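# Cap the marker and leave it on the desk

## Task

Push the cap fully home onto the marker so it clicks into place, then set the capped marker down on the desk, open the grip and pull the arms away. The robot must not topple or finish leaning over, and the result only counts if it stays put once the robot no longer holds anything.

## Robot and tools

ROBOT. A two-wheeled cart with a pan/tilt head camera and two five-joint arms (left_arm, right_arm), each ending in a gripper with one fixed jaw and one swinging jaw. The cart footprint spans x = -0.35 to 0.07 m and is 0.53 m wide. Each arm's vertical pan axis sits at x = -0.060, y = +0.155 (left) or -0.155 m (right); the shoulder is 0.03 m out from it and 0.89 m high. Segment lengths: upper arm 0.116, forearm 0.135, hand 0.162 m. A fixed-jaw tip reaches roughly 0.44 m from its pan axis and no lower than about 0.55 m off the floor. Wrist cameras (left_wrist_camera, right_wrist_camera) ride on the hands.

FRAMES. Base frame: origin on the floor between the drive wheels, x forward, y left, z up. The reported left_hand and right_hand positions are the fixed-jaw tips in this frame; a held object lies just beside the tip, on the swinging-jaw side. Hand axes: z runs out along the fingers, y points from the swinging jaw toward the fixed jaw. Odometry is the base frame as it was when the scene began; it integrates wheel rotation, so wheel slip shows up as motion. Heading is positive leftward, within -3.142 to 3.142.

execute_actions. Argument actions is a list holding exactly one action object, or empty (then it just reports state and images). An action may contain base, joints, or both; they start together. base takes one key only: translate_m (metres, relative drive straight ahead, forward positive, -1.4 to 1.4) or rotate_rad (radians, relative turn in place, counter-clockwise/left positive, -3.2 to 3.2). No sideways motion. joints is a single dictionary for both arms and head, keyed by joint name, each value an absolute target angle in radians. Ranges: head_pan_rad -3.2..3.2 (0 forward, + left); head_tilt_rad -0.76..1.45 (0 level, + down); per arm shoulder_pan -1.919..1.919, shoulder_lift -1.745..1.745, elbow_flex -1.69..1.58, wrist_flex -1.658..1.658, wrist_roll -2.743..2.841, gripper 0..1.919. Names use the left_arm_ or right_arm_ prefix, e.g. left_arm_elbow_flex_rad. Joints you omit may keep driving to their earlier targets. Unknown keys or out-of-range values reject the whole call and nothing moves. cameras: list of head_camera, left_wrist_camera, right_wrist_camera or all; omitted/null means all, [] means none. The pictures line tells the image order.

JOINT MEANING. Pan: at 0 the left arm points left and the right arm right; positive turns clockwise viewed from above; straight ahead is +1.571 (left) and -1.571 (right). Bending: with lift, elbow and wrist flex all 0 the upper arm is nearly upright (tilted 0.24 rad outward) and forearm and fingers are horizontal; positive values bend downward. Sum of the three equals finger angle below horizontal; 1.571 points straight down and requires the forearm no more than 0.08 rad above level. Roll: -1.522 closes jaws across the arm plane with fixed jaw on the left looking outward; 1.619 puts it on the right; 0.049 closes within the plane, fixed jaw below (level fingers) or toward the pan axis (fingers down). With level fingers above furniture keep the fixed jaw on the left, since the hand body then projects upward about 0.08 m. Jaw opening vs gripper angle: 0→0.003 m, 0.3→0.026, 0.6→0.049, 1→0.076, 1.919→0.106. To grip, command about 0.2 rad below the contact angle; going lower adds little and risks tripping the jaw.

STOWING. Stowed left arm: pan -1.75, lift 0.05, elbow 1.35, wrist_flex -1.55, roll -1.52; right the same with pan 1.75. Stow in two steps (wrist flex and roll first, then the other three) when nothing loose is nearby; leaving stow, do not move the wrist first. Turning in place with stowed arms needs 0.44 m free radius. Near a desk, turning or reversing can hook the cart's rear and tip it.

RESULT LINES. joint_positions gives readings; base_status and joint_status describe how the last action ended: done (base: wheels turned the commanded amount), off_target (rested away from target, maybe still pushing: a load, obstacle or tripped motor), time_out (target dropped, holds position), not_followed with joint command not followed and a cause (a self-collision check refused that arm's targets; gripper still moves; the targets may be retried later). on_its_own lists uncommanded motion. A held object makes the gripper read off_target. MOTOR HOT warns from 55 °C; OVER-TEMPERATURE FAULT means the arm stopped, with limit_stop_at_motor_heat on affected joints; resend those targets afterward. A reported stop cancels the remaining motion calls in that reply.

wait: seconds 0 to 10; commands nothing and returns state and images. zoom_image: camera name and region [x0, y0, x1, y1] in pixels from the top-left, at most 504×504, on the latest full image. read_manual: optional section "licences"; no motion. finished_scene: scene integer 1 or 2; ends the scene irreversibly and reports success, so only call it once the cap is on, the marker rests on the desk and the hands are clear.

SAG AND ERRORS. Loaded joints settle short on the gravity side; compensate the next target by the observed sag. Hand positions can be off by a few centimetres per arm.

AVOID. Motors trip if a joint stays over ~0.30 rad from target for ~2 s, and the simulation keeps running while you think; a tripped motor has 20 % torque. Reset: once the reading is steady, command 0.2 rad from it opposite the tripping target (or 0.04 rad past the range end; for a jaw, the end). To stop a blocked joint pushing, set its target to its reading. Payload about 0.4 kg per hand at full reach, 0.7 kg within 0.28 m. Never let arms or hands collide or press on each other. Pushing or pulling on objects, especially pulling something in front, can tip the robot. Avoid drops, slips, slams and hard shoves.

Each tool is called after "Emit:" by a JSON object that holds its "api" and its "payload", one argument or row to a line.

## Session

Emit:
{"api": "execute_actions", "payload": {
  "actions": [
    {"joints":{"head_tilt_rad":0.45}}
  ]
}}

Scene clock: 1.07 s.
base_odometry: x=+0.000 y=+0.000 heading=+0.000 (m, m, rad; odometry frame)
base_status: not commanded
joint_positions: head_pan_rad=-0.026 head_tilt_rad=+0.443 left_arm_shoulder_pan_rad=-1.731 left_arm_shoulder_lift_rad=+0.095 left_arm_elbow_flex_rad=+1.355 left_arm_wrist_flex_rad=-1.493 left_arm_wrist_roll_rad=-1.531 left_arm_gripper_rad=+1.920 right_arm_shoulder_pan_rad=+1.725 right_arm_shoulder_lift_rad=+0.049 right_arm_elbow_flex_rad=+1.281 right_arm_wrist_flex_rad=-1.600 right_arm_wrist_roll_rad=-1.545 right_arm_gripper_rad=+1.920
joint_status: all done
left_hand: x=-0.3063 y=+0.1074 z=+0.8768 quat_wxyz=(-0.061, -0.690, -0.052, +0.720) (m; base frame)
right_hand: x=-0.3139 y=-0.1232 z=+0.9181 quat_wxyz=(-0.052, +0.603, -0.054, -0.794) (m; base frame)
pictures: head_camera, left_wrist_camera, right_wrist_camera
Images, in order (width x height): head_camera 644x476, left_wrist_camera 644x476, right_wrist_camera 644x476.

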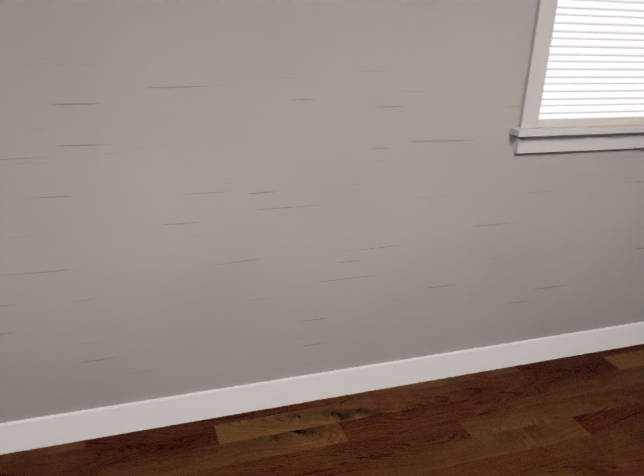

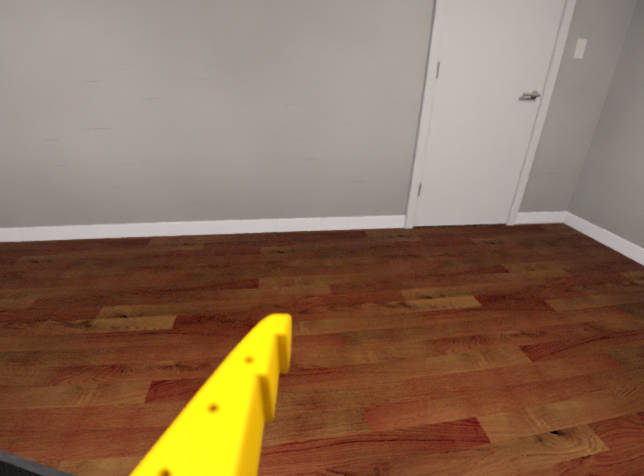

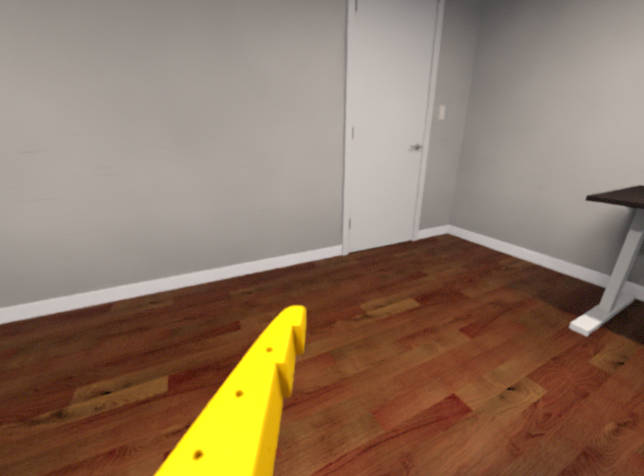

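Emit:
{"api": "execute_actions", "payload": {
  "actions": [
    {"joints":{"head_pan_rad":1.95}}
  ],
  "cameras": ["head_camera"]
}}

Scene clock: 5.03 s.
base_odometry: x=+0.000 y=+0.000 heading=+0.000 (m, m, rad; odometry frame)
base_status: not commanded
joint_positions: head_pan_rad=+1.940 head_tilt_rad=+0.443 left_arm_shoulder_pan_rad=-1.731 left_arm_shoulder_lift_rad=+0.095 left_arm_elbow_flex_rad=+1.355 left_arm_wrist_flex_rad=-1.493 left_arm_wrist_roll_rad=-1.531 left_arm_gripper_rad=+1.920 right_arm_shoulder_pan_rad=+1.725 right_arm_shoulder_lift_rad=+0.049 right_arm_elbow_flex_rad=+1.281 right_arm_wrist_flex_rad=-1.600 right_arm_wrist_roll_rad=-1.545 right_arm_gripper_rad=+1.920
joint_status: all done
left_hand: x=-0.3063 y=+0.1074 z=+0.8768 quat_wxyz=(-0.061, -0.690, -0.052, +0.720) (m; base frame)
right_hand: x=-0.3139 y=-0.1232 z=+0.9181 quat_wxyz=(-0.052, +0.603, -0.054, -0.794) (m; base frame)
pictures: head_camera
Images, in order (width x height): head_camera 644x476.

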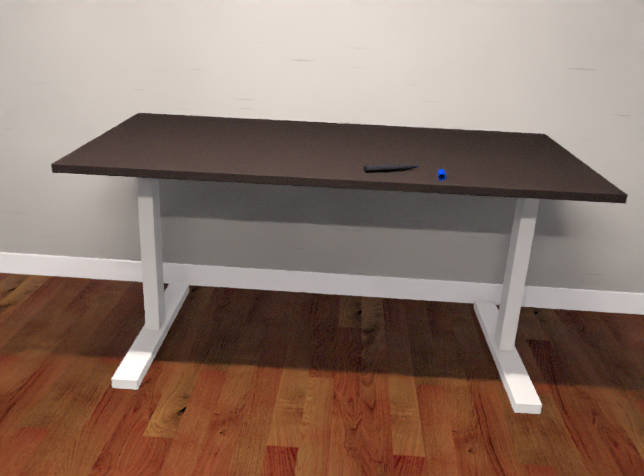

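Emit:
{"api": "execute_actions", "payload": {
  "actions": [
    {"base":{"rotate_rad":1.775},"joints":{"head_pan_rad":0,"left_arm_shoulder_pan_rad":1.2,"right_arm_shoulder_pan_rad":-1.2,"left_arm_shoulder_lift_rad":-0.3,"right_arm_shoulder_lift_rad":-0.3,"left_arm_elbow_flex_rad":0.9,"right_arm_elbow_flex_rad":0.9}}
  ],
  "cameras": []
}}

Emit:
{"api": "execute_actions", "payload": {
  "actions": [
    {"base":{"translate_m":1.0},"joints":{"head_tilt_rad":0.8,"left_arm_shoulder_lift_rad":-0.5,"right_arm_shoulder_lift_rad":-0.5,"left_arm_elbow_flex_rad":0.5,"right_arm_elbow_flex_rad":0.5,"left_arm_wrist_flex_rad":1.3,"right_arm_wrist_flex_rad":1.3,"left_arm_gripper_rad":0.6,"right_arm_gripper_rad":0.6}}
  ],
  "cameras": []
}}

Emit:
{"api": "execute_actions", "payload": {
  "actions": [
    {"base":{"rotate_rad":0.125}}
  ],
  "cameras": ["head_camera"]
}}

Scene clock: 18.13 s.
base_odometry: x=-0.001 y=+0.000 heading=+1.774 (m, m, rad; odometry frame)
base_status: done
joint_positions: head_pan_rad=+0.010 head_tilt_rad=+0.443 left_arm_shoulder_pan_rad=+1.188 left_arm_shoulder_lift_rad=-0.272 left_arm_elbow_flex_rad=+0.937 left_arm_wrist_flex_rad=-1.493 left_arm_wrist_roll_rad=-1.531 left_arm_gripper_rad=+1.920 right_arm_shoulder_pan_rad=-1.191 right_arm_shoulder_lift_rad=-0.266 right_arm_elbow_flex_rad=+0.933 right_arm_wrist_flex_rad=-1.600 right_arm_wrist_roll_rad=-1.545 right_arm_gripper_rad=+1.920
joint_status: all done
left_hand: x=+0.1646 y=+0.2537 z=+1.0490 quat_wxyz=(+0.914, -0.067, +0.356, +0.181) (m; base frame)
right_hand: x=+0.1589 y=-0.2342 z=+1.0595 quat_wxyz=(+0.934, +0.063, +0.307, -0.169) (m; base frame)
pictures: none
No camera images: the call's "cameras" was empty. Leave "cameras" out to get every camera's image.

Scene clock: 23.97 s.
base_odometry: x=-0.204 y=+0.979 heading=+1.774 (m, m, rad; odometry frame)
base_status: done
joint_positions: head_pan_rad=+0.010 head_tilt_rad=+0.795 left_arm_shoulder_pan_rad=+1.188 left_arm_shoulder_lift_rad=-0.476 left_arm_elbow_flex_rad=+0.541 left_arm_wrist_flex_rad=+1.291 left_arm_wrist_roll_rad=-1.531 left_arm_gripper_rad=+0.610 right_arm_shoulder_pan_rad=-1.191 right_arm_shoulder_lift_rad=-0.468 right_arm_elbow_flex_rad=+0.536 right_arm_wrist_flex_rad=+1.293 right_arm_wrist_roll_rad=-1.545 right_arm_gripper_rad=+0.608
joint_status: all done
left_hand: x=+0.0974 y=+0.2266 z=+0.8464 quat_wxyz=(+0.105, -0.185, +0.977, +0.021) (m; base frame)
right_hand: x=+0.1035 y=-0.2120 z=+0.8462 quat_wxyz=(+0.103, +0.199, +0.974, -0.019) (m; base frame)
pictures: none
No camera images: the call's "cameras" was empty. Leave "cameras" out to get every camera's image.

Scene clock: 24.80 s.
base_odometry: x=-0.205 y=+0.980 heading=+1.900 (m, m, rad; odometry frame)
base_status: done
joint_positions: head_pan_rad=+0.010 head_tilt_rad=+0.795 left_arm_shoulder_pan_rad=+1.190 left_arm_shoulder_lift_rad=-0.476 left_arm_elbow_flex_rad=+0.541 left_arm_wrist_flex_rad=+1.291 left_arm_wrist_roll_rad=-1.531 left_arm_gripper_rad=+0.610 right_arm_shoulder_pan_rad=-1.191 right_arm_shoulder_lift_rad=-0.470 right_arm_elbow_flex_rad=+0.536 right_arm_wrist_flex_rad=+1.293 right_arm_wrist_roll_rad=-1.545 right_arm_gripper_rad=+0.608
joint_status: not commanded
left_hand: x=+0.0975 y=+0.2264 z=+0.8464 quat_wxyz=(+0.105, -0.184, +0.977, +0.021) (m; base frame)
right_hand: x=+0.1036 y=-0.2120 z=+0.8464 quat_wxyz=(+0.104, +0.199, +0.974, -0.019) (m; base frame)
pictures: head_camera
Images, in order (width x height): head_camera 644x476.

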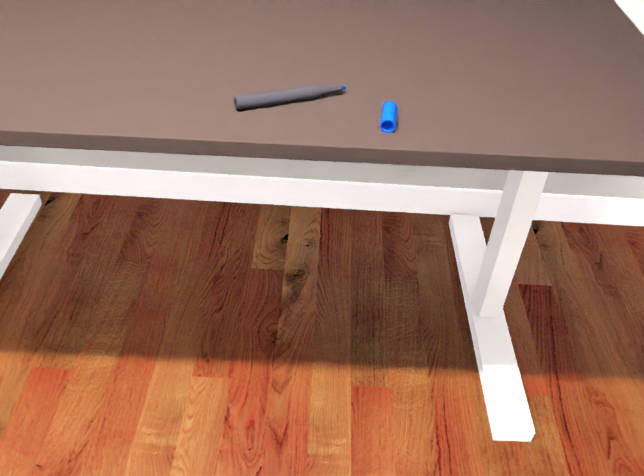

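Emit:
{"api": "execute_actions", "payload": {
  "actions": [
    {"base":{"translate_m":0.51},"joints":{"head_tilt_rad":1.2,"left_arm_wrist_roll_rad":0.5,"right_arm_wrist_roll_rad":1.3}}
  ],
  "cameras": ["head_camera"]
}}

Scene clock: 35.10 s.
base_odometry: x=-0.371 y=+1.462 heading=+1.902 (m, m, rad; odometry frame)
base_status: done
joint_positions: head_pan_rad=+0.010 head_tilt_rad=+1.195 left_arm_shoulder_pan_rad=+1.190 left_arm_shoulder_lift_rad=-0.476 left_arm_elbow_flex_rad=+0.539 left_arm_wrist_flex_rad=+1.291 left_arm_wrist_roll_rad=+0.493 left_arm_gripper_rad=+0.610 right_arm_shoulder_pan_rad=-1.191 right_arm_shoulder_lift_rad=-0.470 right_arm_elbow_flex_rad=+0.536 right_arm_wrist_flex_rad=+1.293 right_arm_wrist_roll_rad=+1.292 right_arm_gripper_rad=+0.608
joint_status: all done
left_hand: x=+0.0958 y=+0.2133 z=+0.8452 quat_wxyz=(+0.074, -0.926, +0.362, -0.079) (m; base frame)
right_hand: x=+0.0958 y=-0.2256 z=+0.8459 quat_wxyz=(-0.003, -0.933, +0.345, -0.106) (m; base frame)
pictures: head_camera
Images, in order (width x height): head_camera 644x476.

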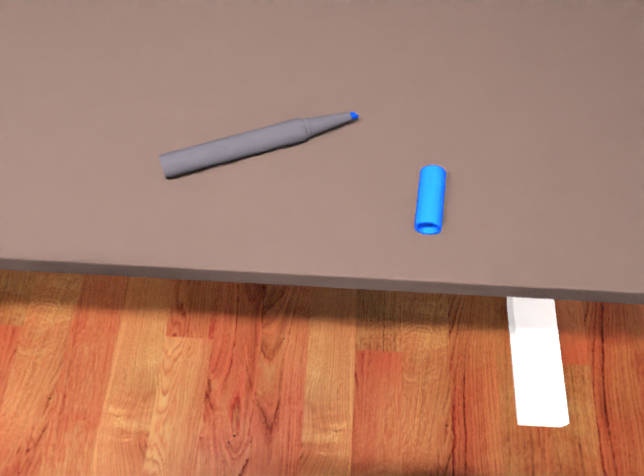

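Emit:
{"api": "execute_actions", "payload": {
  "actions": [
    {"base":{"translate_m":0.04},"joints":{"left_arm_shoulder_pan_rad":1.80,"left_arm_shoulder_lift_rad":0.58,"left_arm_elbow_flex_rad":-0.33,"left_arm_wrist_flex_rad":1.19,"left_arm_wrist_roll_rad":0.62,"right_arm_shoulder_pan_rad":-1.80,"right_arm_shoulder_lift_rad":0.58,"right_arm_elbow_flex_rad":-0.33,"right_arm_wrist_flex_rad":1.10,"right_arm_wrist_roll_rad":1.39}}
  ]
}}

Scene clock: 51.47 s.
base_odometry: x=-0.384 y=+1.501 heading=+1.903 (m, m, rad; odometry frame)
base_status: done
joint_positions: head_pan_rad=+0.010 head_tilt_rad=+1.195 left_arm_shoulder_pan_rad=+1.788 left_arm_shoulder_lift_rad=+0.594 left_arm_elbow_flex_rad=-0.292 left_arm_wrist_flex_rad=+1.202 left_arm_wrist_roll_rad=+0.611 left_arm_gripper_rad=+0.610 right_arm_shoulder_pan_rad=-1.790 right_arm_shoulder_lift_rad=+0.596 right_arm_elbow_flex_rad=-0.297 right_arm_wrist_flex_rad=+1.109 right_arm_wrist_roll_rad=+1.380 right_arm_gripper_rad=+0.608
joint_status: all done
left_hand: x=+0.1843 y=+0.0963 z=+0.7760 quat_wxyz=(+0.013, -0.817, +0.575, -0.031) (m; base frame)
right_hand: x=+0.2068 y=-0.1035 z=+0.7779 quat_wxyz=(+0.018, -0.997, +0.010, -0.079) (m; base frame)
pictures: head_camera, left_wrist_camera, right_wrist_camera
Images, in order (width x height): head_camera 644x476, left_wrist_camera 644x476, right_wrist_camera 644x476.

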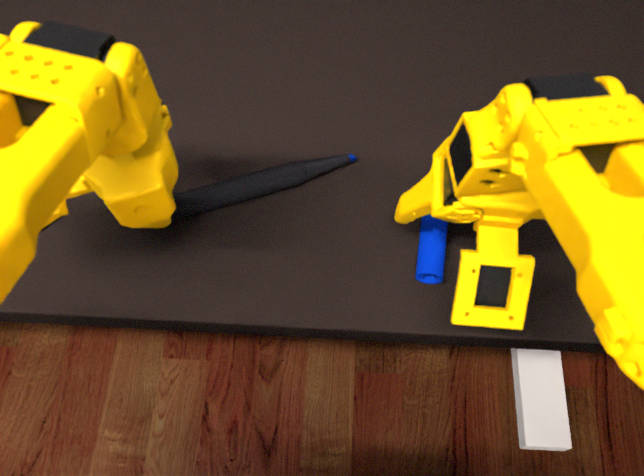

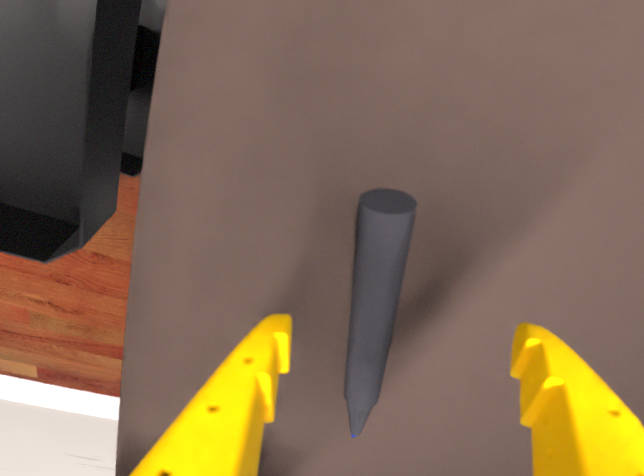

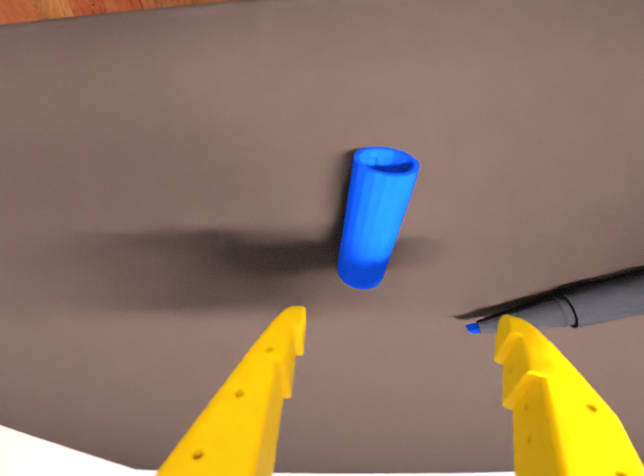

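Emit:
{"api": "execute_actions", "payload": {
  "actions": [
    {"joints":{"left_arm_shoulder_pan_rad":1.84,"left_arm_shoulder_lift_rad":0.70,"left_arm_wrist_flex_rad":1.04,"left_arm_wrist_roll_rad":0.65,"right_arm_shoulder_lift_rad":0.69,"right_arm_wrist_flex_rad":1.0,"right_arm_wrist_roll_rad":1.30}}
  ],
  "cameras": ["left_wrist_camera","right_wrist_camera"]
}}

Scene clock: 55.87 s.
base_odometry: x=-0.384 y=+1.501 heading=+1.903 (m, m, rad; odometry frame)
base_status: not commanded
joint_positions: head_pan_rad=+0.010 head_tilt_rad=+1.195 left_arm_shoulder_pan_rad=+1.828 left_arm_shoulder_lift_rad=+0.713 left_arm_elbow_flex_rad=-0.294 left_arm_wrist_flex_rad=+1.053 left_arm_wrist_roll_rad=+0.643 left_arm_gripper_rad=+0.610 right_arm_shoulder_pan_rad=-1.790 right_arm_shoulder_lift_rad=+0.708 right_arm_elbow_flex_rad=-0.299 right_arm_wrist_flex_rad=+1.009 right_arm_wrist_roll_rad=+1.308 right_arm_gripper_rad=+0.608
joint_status: all done
left_hand: x=+0.1901 y=+0.0842 z=+0.7502 quat_wxyz=(+0.017, -0.815, +0.578, -0.046) (m; base frame)
right_hand: x=+0.2080 y=-0.1031 z=+0.7533 quat_wxyz=(+0.020, -0.996, +0.046, -0.073) (m; base frame)
pictures: left_wrist_camera, right_wrist_camera
Images, in order (width x height): left_wrist_camera 644x476, right_wrist_camera 644x476.

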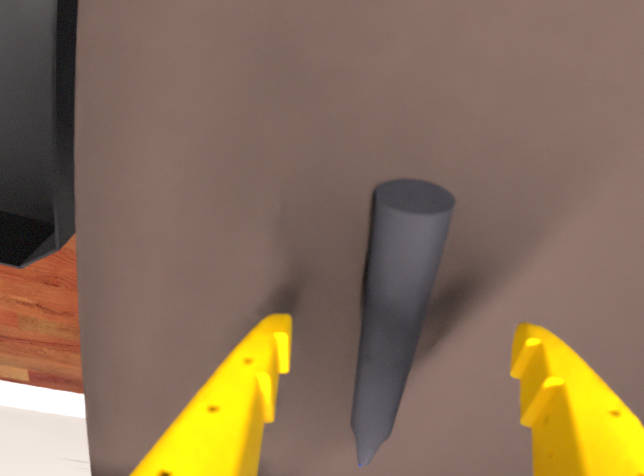

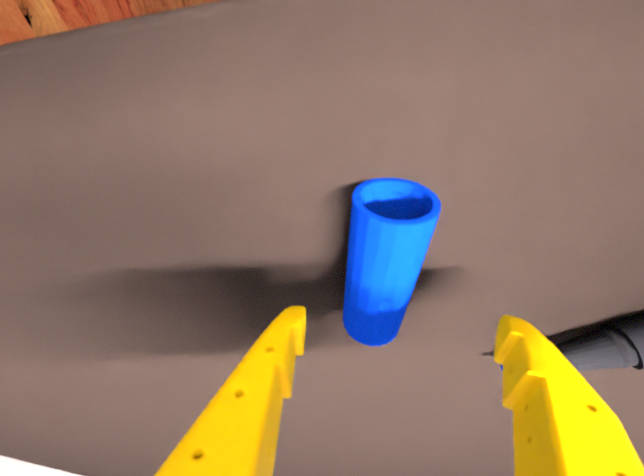

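Consistent with the same desk height. Lower more.

Emit:
{"api": "execute_actions", "payload": {
  "actions": [
    {"joints":{"left_arm_shoulder_lift_rad":0.795,"left_arm_wrist_flex_rad":0.93,"right_arm_shoulder_lift_rad":0.765,"right_arm_wrist_flex_rad":0.93}}
  ],
  "cameras": ["left_wrist_camera","right_wrist_camera"]
}}

Scene clock: 59.17 s.
base_odometry: x=-0.384 y=+1.501 heading=+1.903 (m, m, rad; odometry frame)
base_status: not commanded
joint_positions: head_pan_rad=+0.010 head_tilt_rad=+1.195 left_arm_shoulder_pan_rad=+1.828 left_arm_shoulder_lift_rad=+0.810 left_arm_elbow_flex_rad=-0.295 left_arm_wrist_flex_rad=+0.944 left_arm_wrist_roll_rad=+0.643 left_arm_gripper_rad=+0.610 right_arm_shoulder_pan_rad=-1.790 right_arm_shoulder_lift_rad=+0.783 right_arm_elbow_flex_rad=-0.300 right_arm_wrist_flex_rad=+0.939 right_arm_wrist_roll_rad=+1.308 right_arm_gripper_rad=+0.608
joint_status: all done
left_hand: x=+0.1929 y=+0.0835 z=+0.7292 quat_wxyz=(+0.020, -0.814, +0.578, -0.052) (m; base frame)
right_hand: x=+0.2083 y=-0.1031 z=+0.7368 quat_wxyz=(+0.020, -0.996, +0.046, -0.072) (m; base frame)
pictures: left_wrist_camera, right_wrist_camera
Images, in order (width x height): left_wrist_camera 644x476, right_wrist_camera 644x476.

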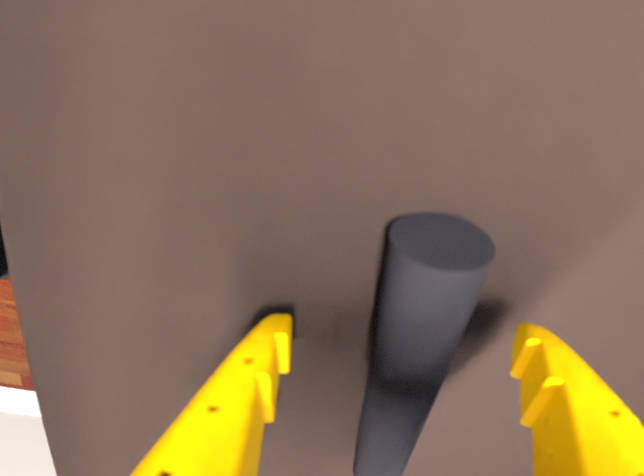

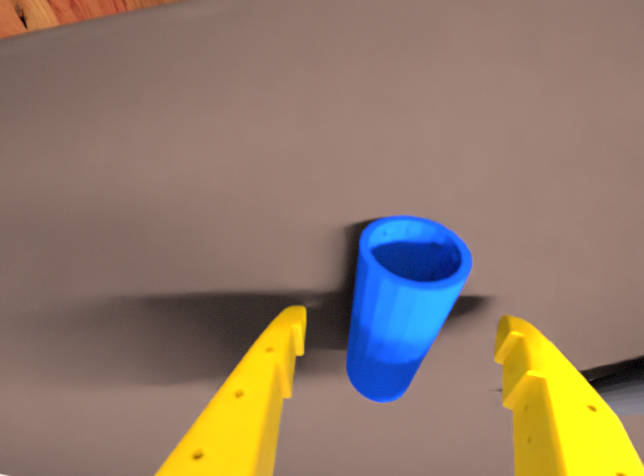

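Emit:
{"api": "execute_actions", "payload": {
  "actions": [
    {"joints":{"left_arm_shoulder_lift_rad":0.815,"left_arm_wrist_flex_rad":0.87,"right_arm_shoulder_lift_rad":0.90,"right_arm_elbow_flex_rad":-0.59,"right_arm_wrist_flex_rad":1.05}}
  ],
  "cameras": ["left_wrist_camera","right_wrist_camera"]
}}

Scene clock: 64.10 s.
base_odometry: x=-0.384 y=+1.501 heading=+1.903 (m, m, rad; odometry frame)
base_status: not commanded
joint_positions: head_pan_rad=+0.010 head_tilt_rad=+1.195 left_arm_shoulder_pan_rad=+1.828 left_arm_shoulder_lift_rad=+0.830 left_arm_elbow_flex_rad=-0.295 left_arm_wrist_flex_rad=+0.883 left_arm_wrist_roll_rad=+0.643 left_arm_gripper_rad=+0.610 right_arm_shoulder_pan_rad=-1.790 right_arm_shoulder_lift_rad=+0.920 right_arm_elbow_flex_rad=-0.556 right_arm_wrist_flex_rad=+1.043 right_arm_wrist_roll_rad=+1.308 right_arm_gripper_rad=+0.608
joint_status: all done
left_hand: x=+0.1992 y=+0.0819 z=+0.7254 quat_wxyz=(+0.027, -0.813, +0.577, -0.072) (m; base frame)
right_hand: x=+0.2237 y=-0.0996 z=+0.7381 quat_wxyz=(+0.022, -0.996, +0.046, -0.079) (m; base frame)
pictures: left_wrist_camera, right_wrist_camera
Images, in order (width x height): left_wrist_camera 644x476, right_wrist_camera 644x476.

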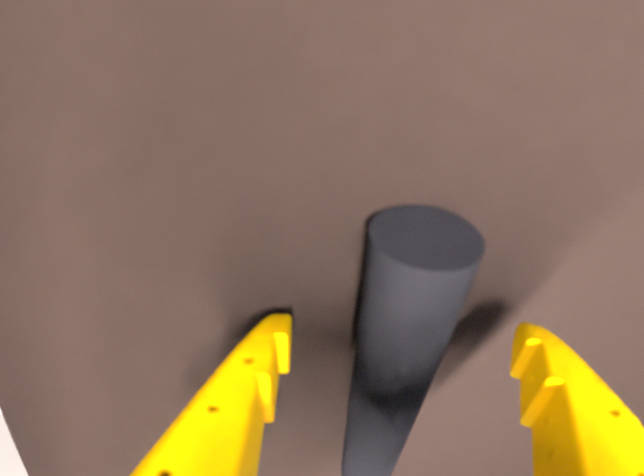

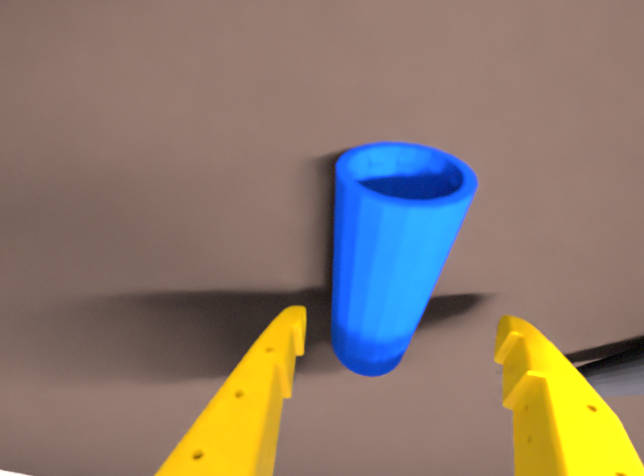

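Slightly steepen the right hand, then close both.

Emit:
{"api": "execute_actions", "payload": {
  "actions": [
    {"joints":{"right_arm_shoulder_lift_rad":0.915,"right_arm_wrist_flex_rad":1.07}}
  ],
  "cameras": []
}}

Emit:
{"api": "execute_actions", "payload": {
  "actions": [
    {"joints":{"left_arm_gripper_rad":0.02,"right_arm_gripper_rad":0.05}}
  ],
  "cameras": ["left_wrist_camera","right_wrist_camera"]
}}

Scene clock: 67.93 s.
base_odometry: x=-0.384 y=+1.501 heading=+1.903 (m, m, rad; odometry frame)
base_status: not commanded
joint_positions: head_pan_rad=+0.010 head_tilt_rad=+1.195 left_arm_shoulder_pan_rad=+1.828 left_arm_shoulder_lift_rad=+0.830 left_arm_elbow_flex_rad=-0.295 left_arm_wrist_flex_rad=+0.883 left_arm_wrist_roll_rad=+0.643 left_arm_gripper_rad=+0.610 right_arm_shoulder_pan_rad=-1.790 right_arm_shoulder_lift_rad=+0.935 right_arm_elbow_flex_rad=-0.558 right_arm_wrist_flex_rad=+1.063 right_arm_wrist_roll_rad=+1.308 right_arm_gripper_rad=+0.608
joint_status: all done
left_hand: x=+0.1992 y=+0.0819 z=+0.7254 quat_wxyz=(+0.027, -0.813, +0.577, -0.072) (m; base frame)
right_hand: x=+0.2185 y=-0.1008 z=+0.7339 quat_wxyz=(+0.017, -0.997, +0.046, -0.063) (m; base frame)
pictures: none
No camera images: the call's "cameras" was empty. Leave "cameras" out to get every camera's image.

Scene clock: 68.77 s.
base_odometry: x=-0.384 y=+1.501 heading=+1.903 (m, m, rad; odometry frame)
base_status: not commanded
joint_positions: head_pan_rad=+0.010 head_tilt_rad=+1.195 left_arm_shoulder_pan_rad=+1.828 left_arm_shoulder_lift_rad=+0.830 left_arm_elbow_flex_rad=-0.297 left_arm_wrist_flex_rad=+0.881 left_arm_wrist_roll_rad=+0.643 left_arm_gripper_rad=+0.206 right_arm_shoulder_pan_rad=-1.790 right_arm_shoulder_lift_rad=+0.935 right_arm_elbow_flex_rad=-0.561 right_arm_wrist_flex_rad=+1.063 right_arm_wrist_roll_rad=+1.308 right_arm_gripper_rad=+0.212
joint_status: left_arm_gripper_rad off_target (ended at +0.206, target +0.020); right_arm_gripper_rad off_target (ended at +0.212, target +0.050)
left_hand: x=+0.1997 y=+0.0817 z=+0.7257 quat_wxyz=(+0.027, -0.813, +0.577, -0.073) (m; base frame)
right_hand: x=+0.2191 y=-0.1006 z=+0.7344 quat_wxyz=(+0.018, -0.997, +0.046, -0.064) (m; base frame)
pictures: left_wrist_camera, right_wrist_camera
Images, in order (width x height): left_wrist_camera 644x476, right_wrist_camera 644x476.

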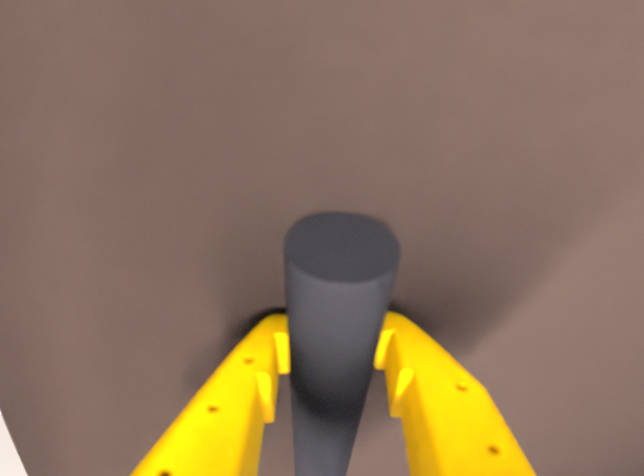

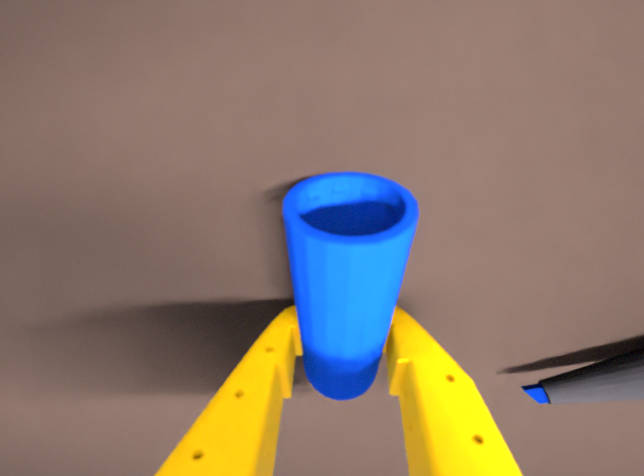

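Emit:
{"api": "execute_actions", "payload": {
  "actions": [
    {"joints":{"right_arm_shoulder_lift_rad":0.82,"right_arm_wrist_flex_rad":1.13,"right_arm_shoulder_pan_rad":-1.70,"right_arm_wrist_roll_rad":-0.09,"left_arm_wrist_roll_rad":0.31}}
  ],
  "cameras": []
}}

Emit:
{"api": "execute_actions", "payload": {
  "actions": [
    {"joints":{"right_arm_shoulder_lift_rad":0.905,"right_arm_wrist_flex_rad":1.06}}
  ],
  "cameras": []
}}

Emit:
{"api": "execute_actions", "payload": {
  "actions": [
    {"joints":{"right_arm_gripper_rad":0.32}}
  ],
  "cameras": []
}}

Emit:
{"api": "execute_actions", "payload": {
  "actions": [
    {"joints":{"right_arm_gripper_rad":0.05,"right_arm_shoulder_lift_rad":0.915}}
  ]
}}

Scene clock: 75.80 s.
base_odometry: x=-0.384 y=+1.501 heading=+1.903 (m, m, rad; odometry frame)
base_status: not commanded
joint_positions: head_pan_rad=+0.010 head_tilt_rad=+1.195 left_arm_shoulder_pan_rad=+1.828 left_arm_shoulder_lift_rad=+0.830 left_arm_elbow_flex_rad=-0.298 left_arm_wrist_flex_rad=+0.881 left_arm_wrist_roll_rad=+0.319 left_arm_gripper_rad=+0.205 right_arm_shoulder_pan_rad=-1.711 right_arm_shoulder_lift_rad=+0.885 right_arm_elbow_flex_rad=-0.563 right_arm_wrist_flex_rad=+1.123 right_arm_wrist_roll_rad=-0.081 right_arm_gripper_rad=+0.212
joint_status: all done
left_hand: x=+0.1996 y=+0.0841 z=+0.7257 quat_wxyz=(+0.039, -0.710, +0.700, -0.068) (m; base frame)
right_hand: x=+0.2144 y=-0.1157 z=+0.7456 quat_wxyz=(+0.050, -0.709, +0.702, -0.038) (m; base frame)
pictures: none
No camera images: the call's "cameras" was empty. Leave "cameras" out to get every camera's image.

Scene clock: 76.50 s.
base_odometry: x=-0.384 y=+1.501 heading=+1.903 (m, m, rad; odometry frame)
base_status: not commanded
joint_positions: head_pan_rad=+0.010 head_tilt_rad=+1.195 left_arm_shoulder_pan_rad=+1.828 left_arm_shoulder_lift_rad=+0.830 left_arm_elbow_flex_rad=-0.298 left_arm_wrist_flex_rad=+0.881 left_arm_wrist_roll_rad=+0.319 left_arm_gripper_rad=+0.205 right_arm_shoulder_pan_rad=-1.711 right_arm_shoulder_lift_rad=+0.926 right_arm_elbow_flex_rad=-0.563 right_arm_wrist_flex_rad=+1.069 right_arm_wrist_roll_rad=-0.081 right_arm_gripper_rad=+0.212
joint_status: all done
left_hand: x=+0.1996 y=+0.0841 z=+0.7257 quat_wxyz=(+0.039, -0.710, +0.700, -0.068) (m; base frame)
right_hand: x=+0.2166 y=-0.1154 z=+0.7361 quat_wxyz=(+0.055, -0.709, +0.702, -0.042) (m; base frame)
pictures: none
No camera images: the call's "cameras" was empty. Leave "cameras" out to get every camera's image.

Scene clock: 77.17 s.
base_odometry: x=-0.384 y=+1.501 heading=+1.903 (m, m, rad; odometry frame)
base_status: not commanded
joint_positions: head_pan_rad=+0.010 head_tilt_rad=+1.195 left_arm_shoulder_pan_rad=+1.828 left_arm_shoulder_lift_rad=+0.830 left_arm_elbow_flex_rad=-0.298 left_arm_wrist_flex_rad=+0.881 left_arm_wrist_roll_rad=+0.319 left_arm_gripper_rad=+0.205 right_arm_shoulder_pan_rad=-1.711 right_arm_shoulder_lift_rad=+0.926 right_arm_elbow_flex_rad=-0.563 right_arm_wrist_flex_rad=+1.069 right_arm_wrist_roll_rad=-0.081 right_arm_gripper_rad=+0.311
joint_status: all done
left_hand: x=+0.1996 y=+0.0841 z=+0.7257 quat_wxyz=(+0.039, -0.710, +0.700, -0.068) (m; base frame)
right_hand: x=+0.2166 y=-0.1154 z=+0.7361 quat_wxyz=(+0.055, -0.709, +0.702, -0.042) (m; base frame)
pictures: none
No camera images: the call's "cameras" was empty. Leave "cameras" out to get every camera's image.

Scene clock: 77.83 s.
base_odometry: x=-0.384 y=+1.501 heading=+1.903 (m, m, rad; odometry frame)
base_status: not commanded
joint_positions: head_pan_rad=+0.010 head_tilt_rad=+1.195 left_arm_shoulder_pan_rad=+1.828 left_arm_shoulder_lift_rad=+0.830 left_arm_elbow_flex_rad=-0.298 left_arm_wrist_flex_rad=+0.881 left_arm_wrist_roll_rad=+0.319 left_arm_gripper_rad=+0.205 right_arm_shoulder_pan_rad=-1.711 right_arm_shoulder_lift_rad=+0.934 right_arm_elbow_flex_rad=-0.563 right_arm_wrist_flex_rad=+1.069 right_arm_wrist_roll_rad=-0.081 right_arm_gripper_rad=+0.214
joint_status: right_arm_gripper_rad off_target (ended at +0.214, target +0.050); the others done
left_hand: x=+0.1996 y=+0.0841 z=+0.7257 quat_wxyz=(+0.039, -0.710, +0.700, -0.068) (m; base frame)
right_hand: x=+0.2154 y=-0.1156 z=+0.7342 quat_wxyz=(+0.052, -0.709, +0.702, -0.039) (m; base frame)
pictures: head_camera, left_wrist_camera, right_wrist_camera
Images, in order (width x height): head_camera 644x476, left_wrist_camera 644x476, right_wrist_camera 644x476.

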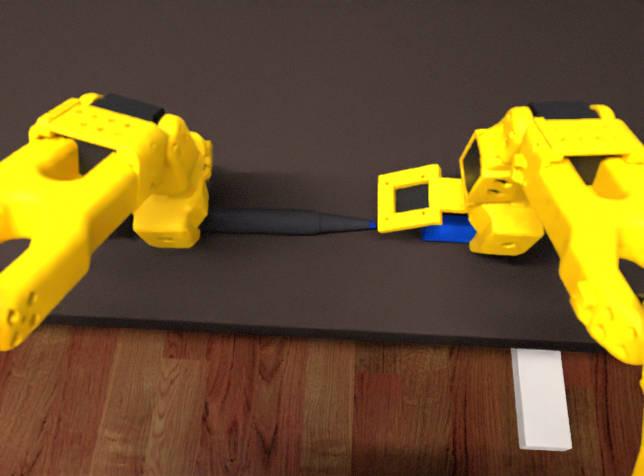

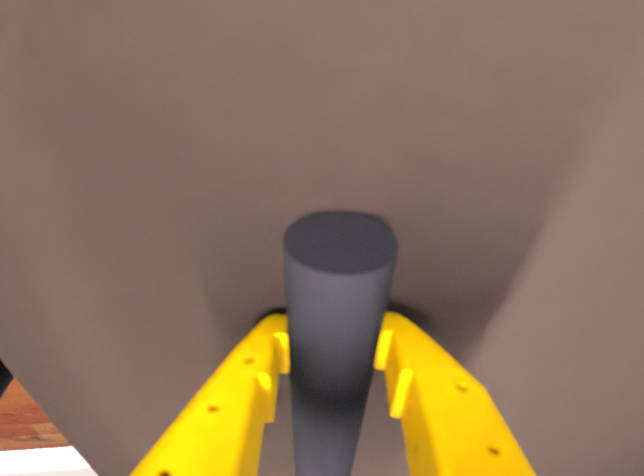

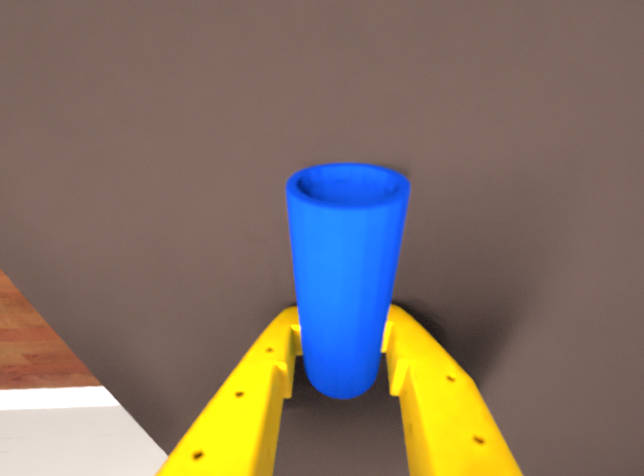

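Emit:
{"api": "execute_actions", "payload": {
  "actions": [
    {"joints":{"right_arm_shoulder_pan_rad":-1.80,"right_arm_wrist_roll_rad":-0.18,"right_arm_wrist_flex_rad":1.03}}
  ],
  "cameras": ["right_wrist_camera"]
}}

Scene clock: 80.33 s.
base_odometry: x=-0.384 y=+1.501 heading=+1.903 (m, m, rad; odometry frame)
base_status: not commanded
joint_positions: head_pan_rad=+0.010 head_tilt_rad=+1.195 left_arm_shoulder_pan_rad=+1.828 left_arm_shoulder_lift_rad=+0.830 left_arm_elbow_flex_rad=-0.298 left_arm_wrist_flex_rad=+0.881 left_arm_wrist_roll_rad=+0.319 left_arm_gripper_rad=+0.205 right_arm_shoulder_pan_rad=-1.789 right_arm_shoulder_lift_rad=+0.934 right_arm_elbow_flex_rad=-0.563 right_arm_wrist_flex_rad=+1.040 right_arm_wrist_roll_rad=-0.170 right_arm_gripper_rad=+0.214
joint_status: all done
left_hand: x=+0.1996 y=+0.0841 z=+0.7257 quat_wxyz=(+0.039, -0.710, +0.700, -0.068) (m; base frame)
right_hand: x=+0.2160 y=-0.0925 z=+0.7346 quat_wxyz=(+0.067, -0.705, +0.705, -0.043) (m; base frame)
pictures: right_wrist_camera
Images, in order (width x height): right_wrist_camera 644x476.

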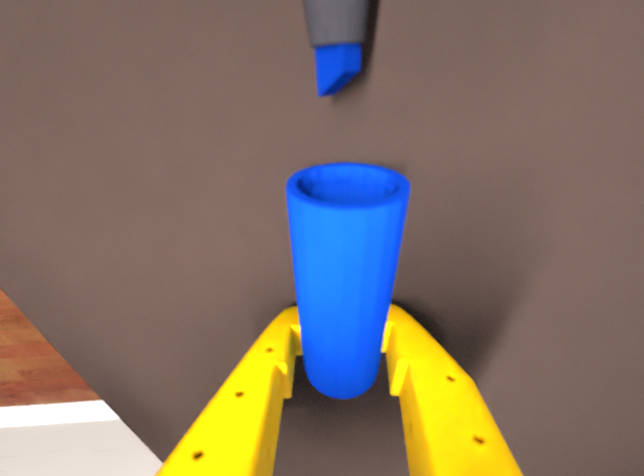

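Emit:
{"api": "execute_actions", "payload": {
  "actions": [
    {"joints":{"right_arm_shoulder_pan_rad":-1.88,"right_arm_wrist_roll_rad":-0.25,"right_arm_wrist_flex_rad":1.01}}
  ],
  "cameras": ["right_wrist_camera"]
}}

Scene clock: 83.43 s.
base_odometry: x=-0.384 y=+1.501 heading=+1.903 (m, m, rad; odometry frame)
base_status: not commanded
joint_positions: head_pan_rad=+0.010 head_tilt_rad=+1.195 left_arm_shoulder_pan_rad=+1.828 left_arm_shoulder_lift_rad=+0.830 left_arm_elbow_flex_rad=-0.298 left_arm_wrist_flex_rad=+0.881 left_arm_wrist_roll_rad=+0.319 left_arm_gripper_rad=+0.205 right_arm_shoulder_pan_rad=-1.870 right_arm_shoulder_lift_rad=+0.935 right_arm_elbow_flex_rad=-0.563 right_arm_wrist_flex_rad=+1.020 right_arm_wrist_roll_rad=-0.241 right_arm_gripper_rad=+0.214
joint_status: all done
left_hand: x=+0.1996 y=+0.0841 z=+0.7257 quat_wxyz=(+0.039, -0.710, +0.700, -0.068) (m; base frame)
right_hand: x=+0.2128 y=-0.0688 z=+0.7346 quat_wxyz=(+0.078, -0.708, +0.701, -0.042) (m; base frame)
pictures: right_wrist_camera
Images, in order (width x height): right_wrist_camera 644x476.

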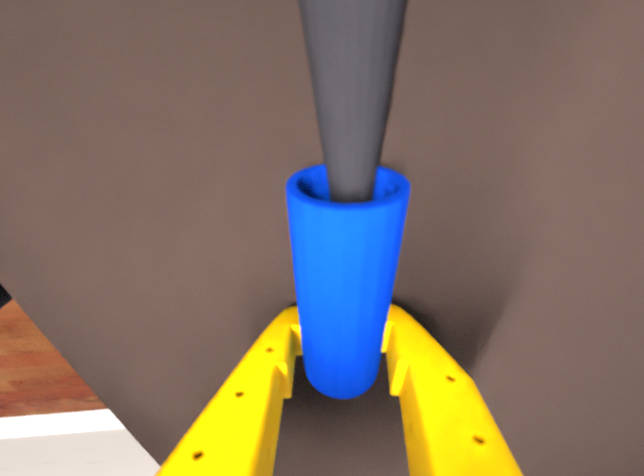

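Emit:
{"api": "execute_actions", "payload": {
  "actions": [
    {"joints":{"right_arm_shoulder_pan_rad":-1.919,"right_arm_wrist_roll_rad":-0.29,"left_arm_shoulder_pan_rad":1.919,"left_arm_wrist_roll_rad":0.42,"left_arm_wrist_flex_rad":0.855}}
  ],
  "cameras": ["right_wrist_camera","head_camera"]
}}

Scene clock: 87.13 s.
base_odometry: x=-0.384 y=+1.501 heading=+1.903 (m, m, rad; odometry frame)
base_status: not commanded
joint_positions: head_pan_rad=+0.010 head_tilt_rad=+1.195 left_arm_shoulder_pan_rad=+1.906 left_arm_shoulder_lift_rad=+0.830 left_arm_elbow_flex_rad=-0.298 left_arm_wrist_flex_rad=+0.868 left_arm_wrist_roll_rad=+0.411 left_arm_gripper_rad=+0.205 right_arm_shoulder_pan_rad=-1.907 right_arm_shoulder_lift_rad=+0.935 right_arm_elbow_flex_rad=-0.563 right_arm_wrist_flex_rad=+1.018 right_arm_wrist_roll_rad=-0.281 right_arm_gripper_rad=+0.214
joint_status: all done
left_hand: x=+0.1953 y=+0.0626 z=+0.7260 quat_wxyz=(+0.036, -0.714, +0.695, -0.078) (m; base frame)
right_hand: x=+0.2096 y=-0.0585 z=+0.7347 quat_wxyz=(+0.081, -0.707, +0.702, -0.039) (m; base frame)
pictures: head_camera, right_wrist_camera
Images, in order (width x height): head_camera 644x476, right_wrist_camera 644x476.

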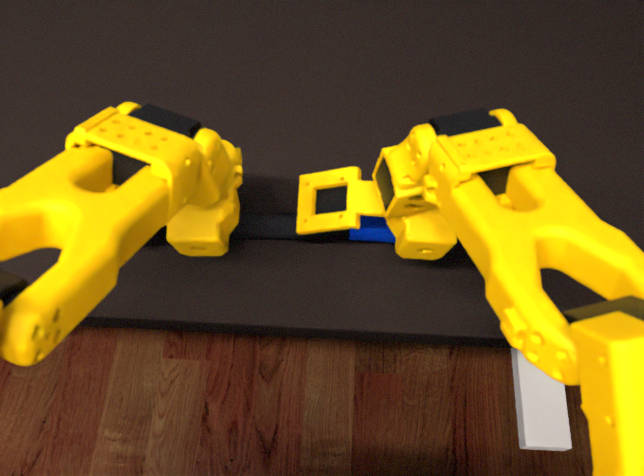

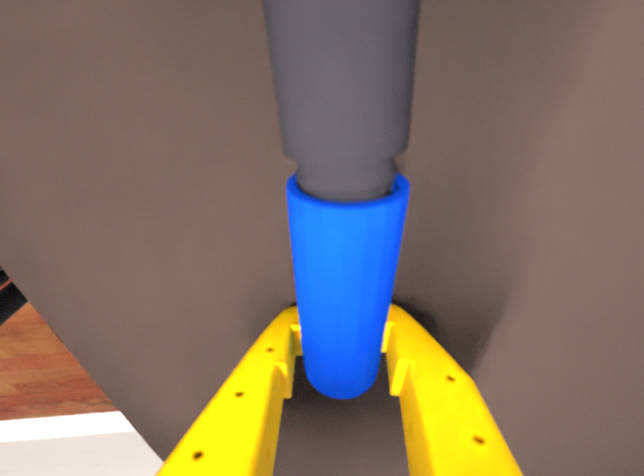

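Emit:
{"api": "execute_actions", "payload": {
  "actions": [
    {"joints":{"right_arm_wrist_flex_rad":0.84,"right_arm_shoulder_lift_rad":0.94,"left_arm_wrist_flex_rad":0.83,"left_arm_elbow_flex_rad":-0.53,"left_arm_shoulder_lift_rad":0.93,"right_arm_gripper_rad":0.02,"left_arm_gripper_rad":0.01}}
  ],
  "cameras": ["right_wrist_camera","head_camera"]
}}

Scene clock: 94.00 s.
base_odometry: x=-0.384 y=+1.501 heading=+1.903 (m, m, rad; odometry frame)
base_status: not commanded
joint_positions: head_pan_rad=+0.010 head_tilt_rad=+1.195 left_arm_shoulder_pan_rad=+1.905 left_arm_shoulder_lift_rad=+0.946 left_arm_elbow_flex_rad=-0.482 left_arm_wrist_flex_rad=+0.851 left_arm_wrist_roll_rad=+0.411 left_arm_gripper_rad=+0.205 right_arm_shoulder_pan_rad=-1.901 right_arm_shoulder_lift_rad=+0.955 right_arm_elbow_flex_rad=-0.566 right_arm_wrist_flex_rad=+0.859 right_arm_wrist_roll_rad=-0.282 right_arm_gripper_rad=+0.213
joint_status: left_arm_gripper_rad off_target (ended at +0.205, target +0.010); right_arm_gripper_rad off_target (ended at +0.213, target +0.020); the others done
left_hand: x=+0.2173 y=+0.0554 z=+0.7242 quat_wxyz=(+0.054, -0.711, +0.691, -0.116) (m; base frame)
right_hand: x=+0.2315 y=-0.0528 z=+0.7350 quat_wxyz=(+0.144, -0.698, +0.698, -0.070) (m; base frame)
pictures: head_camera, right_wrist_camera
Images, in order (width x height): head_camera 644x476, right_wrist_camera 644x476.

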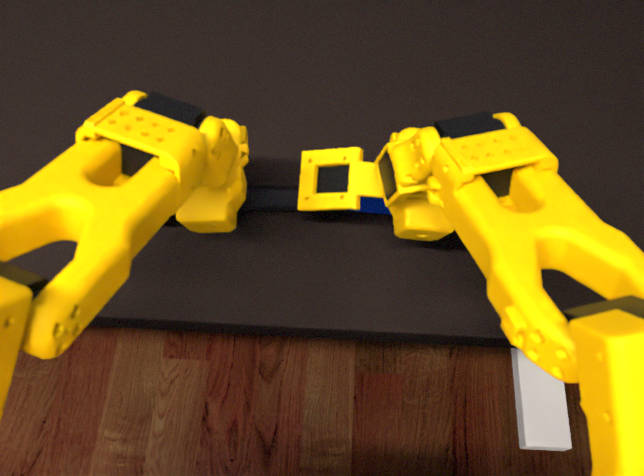

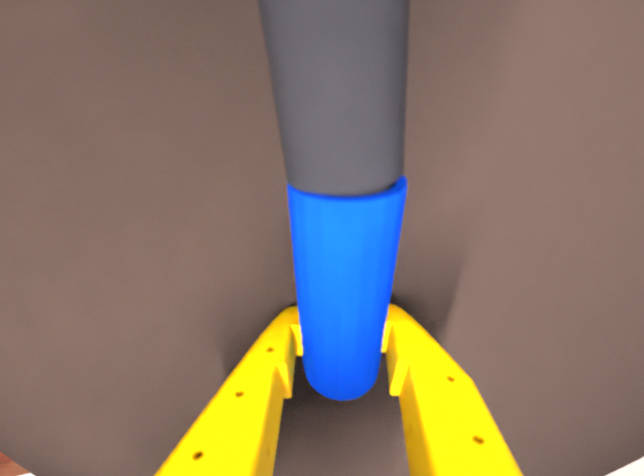

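Now end push as before.

Emit:
{"api": "execute_actions", "payload": {
  "actions": [
    {"joints":{"right_arm_gripper_rad":0.5,"right_arm_wrist_flex_rad":0.90,"right_arm_shoulder_lift_rad":0.89}}
  ],
  "cameras": []
}}

Emit:
{"api": "execute_actions", "payload": {
  "actions": [
    {"joints":{"right_arm_shoulder_pan_rad":-1.73,"right_arm_wrist_roll_rad":-0.18,"right_arm_wrist_flex_rad":0.95}}
  ],
  "cameras": []
}}

Emit:
{"api": "execute_actions", "payload": {
  "actions": [
    {"joints":{"right_arm_gripper_rad":0.0,"right_arm_wrist_flex_rad":0.87}}
  ],
  "cameras": ["head_camera","right_wrist_camera"]
}}

Scene clock: 98.13 s.
base_odometry: x=-0.384 y=+1.501 heading=+1.903 (m, m, rad; odometry frame)
base_status: not commanded
joint_positions: head_pan_rad=+0.010 head_tilt_rad=+1.195 left_arm_shoulder_pan_rad=+1.908 left_arm_shoulder_lift_rad=+0.949 left_arm_elbow_flex_rad=-0.490 left_arm_wrist_flex_rad=+0.846 left_arm_wrist_roll_rad=+0.411 left_arm_gripper_rad=+0.205 right_arm_shoulder_pan_rad=-1.909 right_arm_shoulder_lift_rad=+0.951 right_arm_elbow_flex_rad=-0.566 right_arm_wrist_flex_rad=+0.893 right_arm_wrist_roll_rad=-0.282 right_arm_gripper_rad=+0.491
joint_status: all done
left_hand: x=+0.2187 y=+0.0539 z=+0.7248 quat_wxyz=(+0.056, -0.710, +0.692, -0.120) (m; base frame)
right_hand: x=+0.2265 y=-0.0521 z=+0.7349 quat_wxyz=(+0.131, -0.702, +0.697, -0.064) (m; base frame)
pictures: none
No camera images: the call's "cameras" was empty. Leave "cameras" out to get every camera's image.

Scene clock: 98.97 s.
base_odometry: x=-0.384 y=+1.501 heading=+1.903 (m, m, rad; odometry frame)
base_status: not commanded
joint_positions: head_pan_rad=+0.010 head_tilt_rad=+1.195 left_arm_shoulder_pan_rad=+1.908 left_arm_shoulder_lift_rad=+0.949 left_arm_elbow_flex_rad=-0.490 left_arm_wrist_flex_rad=+0.846 left_arm_wrist_roll_rad=+0.411 left_arm_gripper_rad=+0.205 right_arm_shoulder_pan_rad=-1.741 right_arm_shoulder_lift_rad=+0.945 right_arm_elbow_flex_rad=-0.566 right_arm_wrist_flex_rad=+0.943 right_arm_wrist_roll_rad=-0.189 right_arm_gripper_rad=+0.492
joint_status: all done
left_hand: x=+0.2187 y=+0.0539 z=+0.7248 quat_wxyz=(+0.056, -0.710, +0.692, -0.120) (m; base frame)
right_hand: x=+0.2327 y=-0.1031 z=+0.7347 quat_wxyz=(+0.104, -0.678, +0.725, -0.068) (m; base frame)
pictures: none
No camera images: the call's "cameras" was empty. Leave "cameras" out to get every camera's image.

Scene clock: 99.77 s.
base_odometry: x=-0.384 y=+1.501 heading=+1.903 (m, m, rad; odometry frame)
base_status: not commanded
joint_positions: head_pan_rad=+0.010 head_tilt_rad=+1.195 left_arm_shoulder_pan_rad=+1.908 left_arm_shoulder_lift_rad=+0.949 left_arm_elbow_flex_rad=-0.490 left_arm_wrist_flex_rad=+0.846 left_arm_wrist_roll_rad=+0.411 left_arm_gripper_rad=+0.205 right_arm_shoulder_pan_rad=-1.740 right_arm_shoulder_lift_rad=+0.945 right_arm_elbow_flex_rad=-0.566 right_arm_wrist_flex_rad=+0.880 right_arm_wrist_roll_rad=-0.189 right_arm_gripper_rad=+0.009
joint_status: all done
left_hand: x=+0.2187 y=+0.0539 z=+0.7248 quat_wxyz=(+0.056, -0.710, +0.692, -0.120) (m; base frame)
right_hand: x=+0.2425 y=-0.1019 z=+0.7370 quat_wxyz=(+0.130, -0.674, +0.722, -0.085) (m; base frame)
pictures: head_camera, right_wrist_camera
Images, in order (width x height): head_camera 644x476, right_wrist_camera 644x476.

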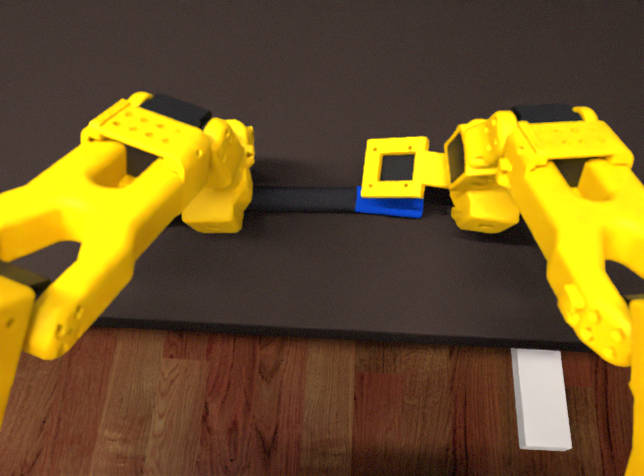

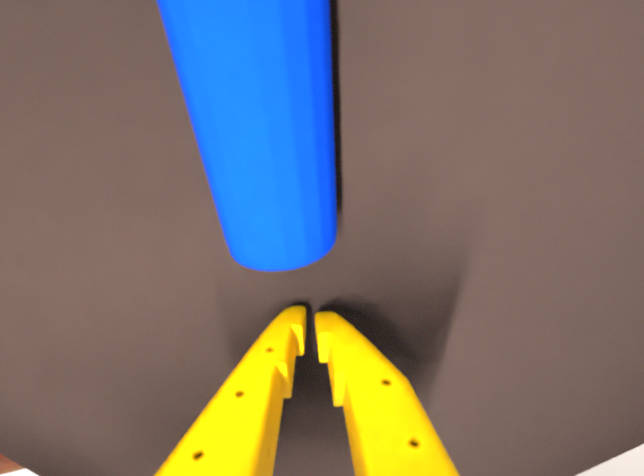

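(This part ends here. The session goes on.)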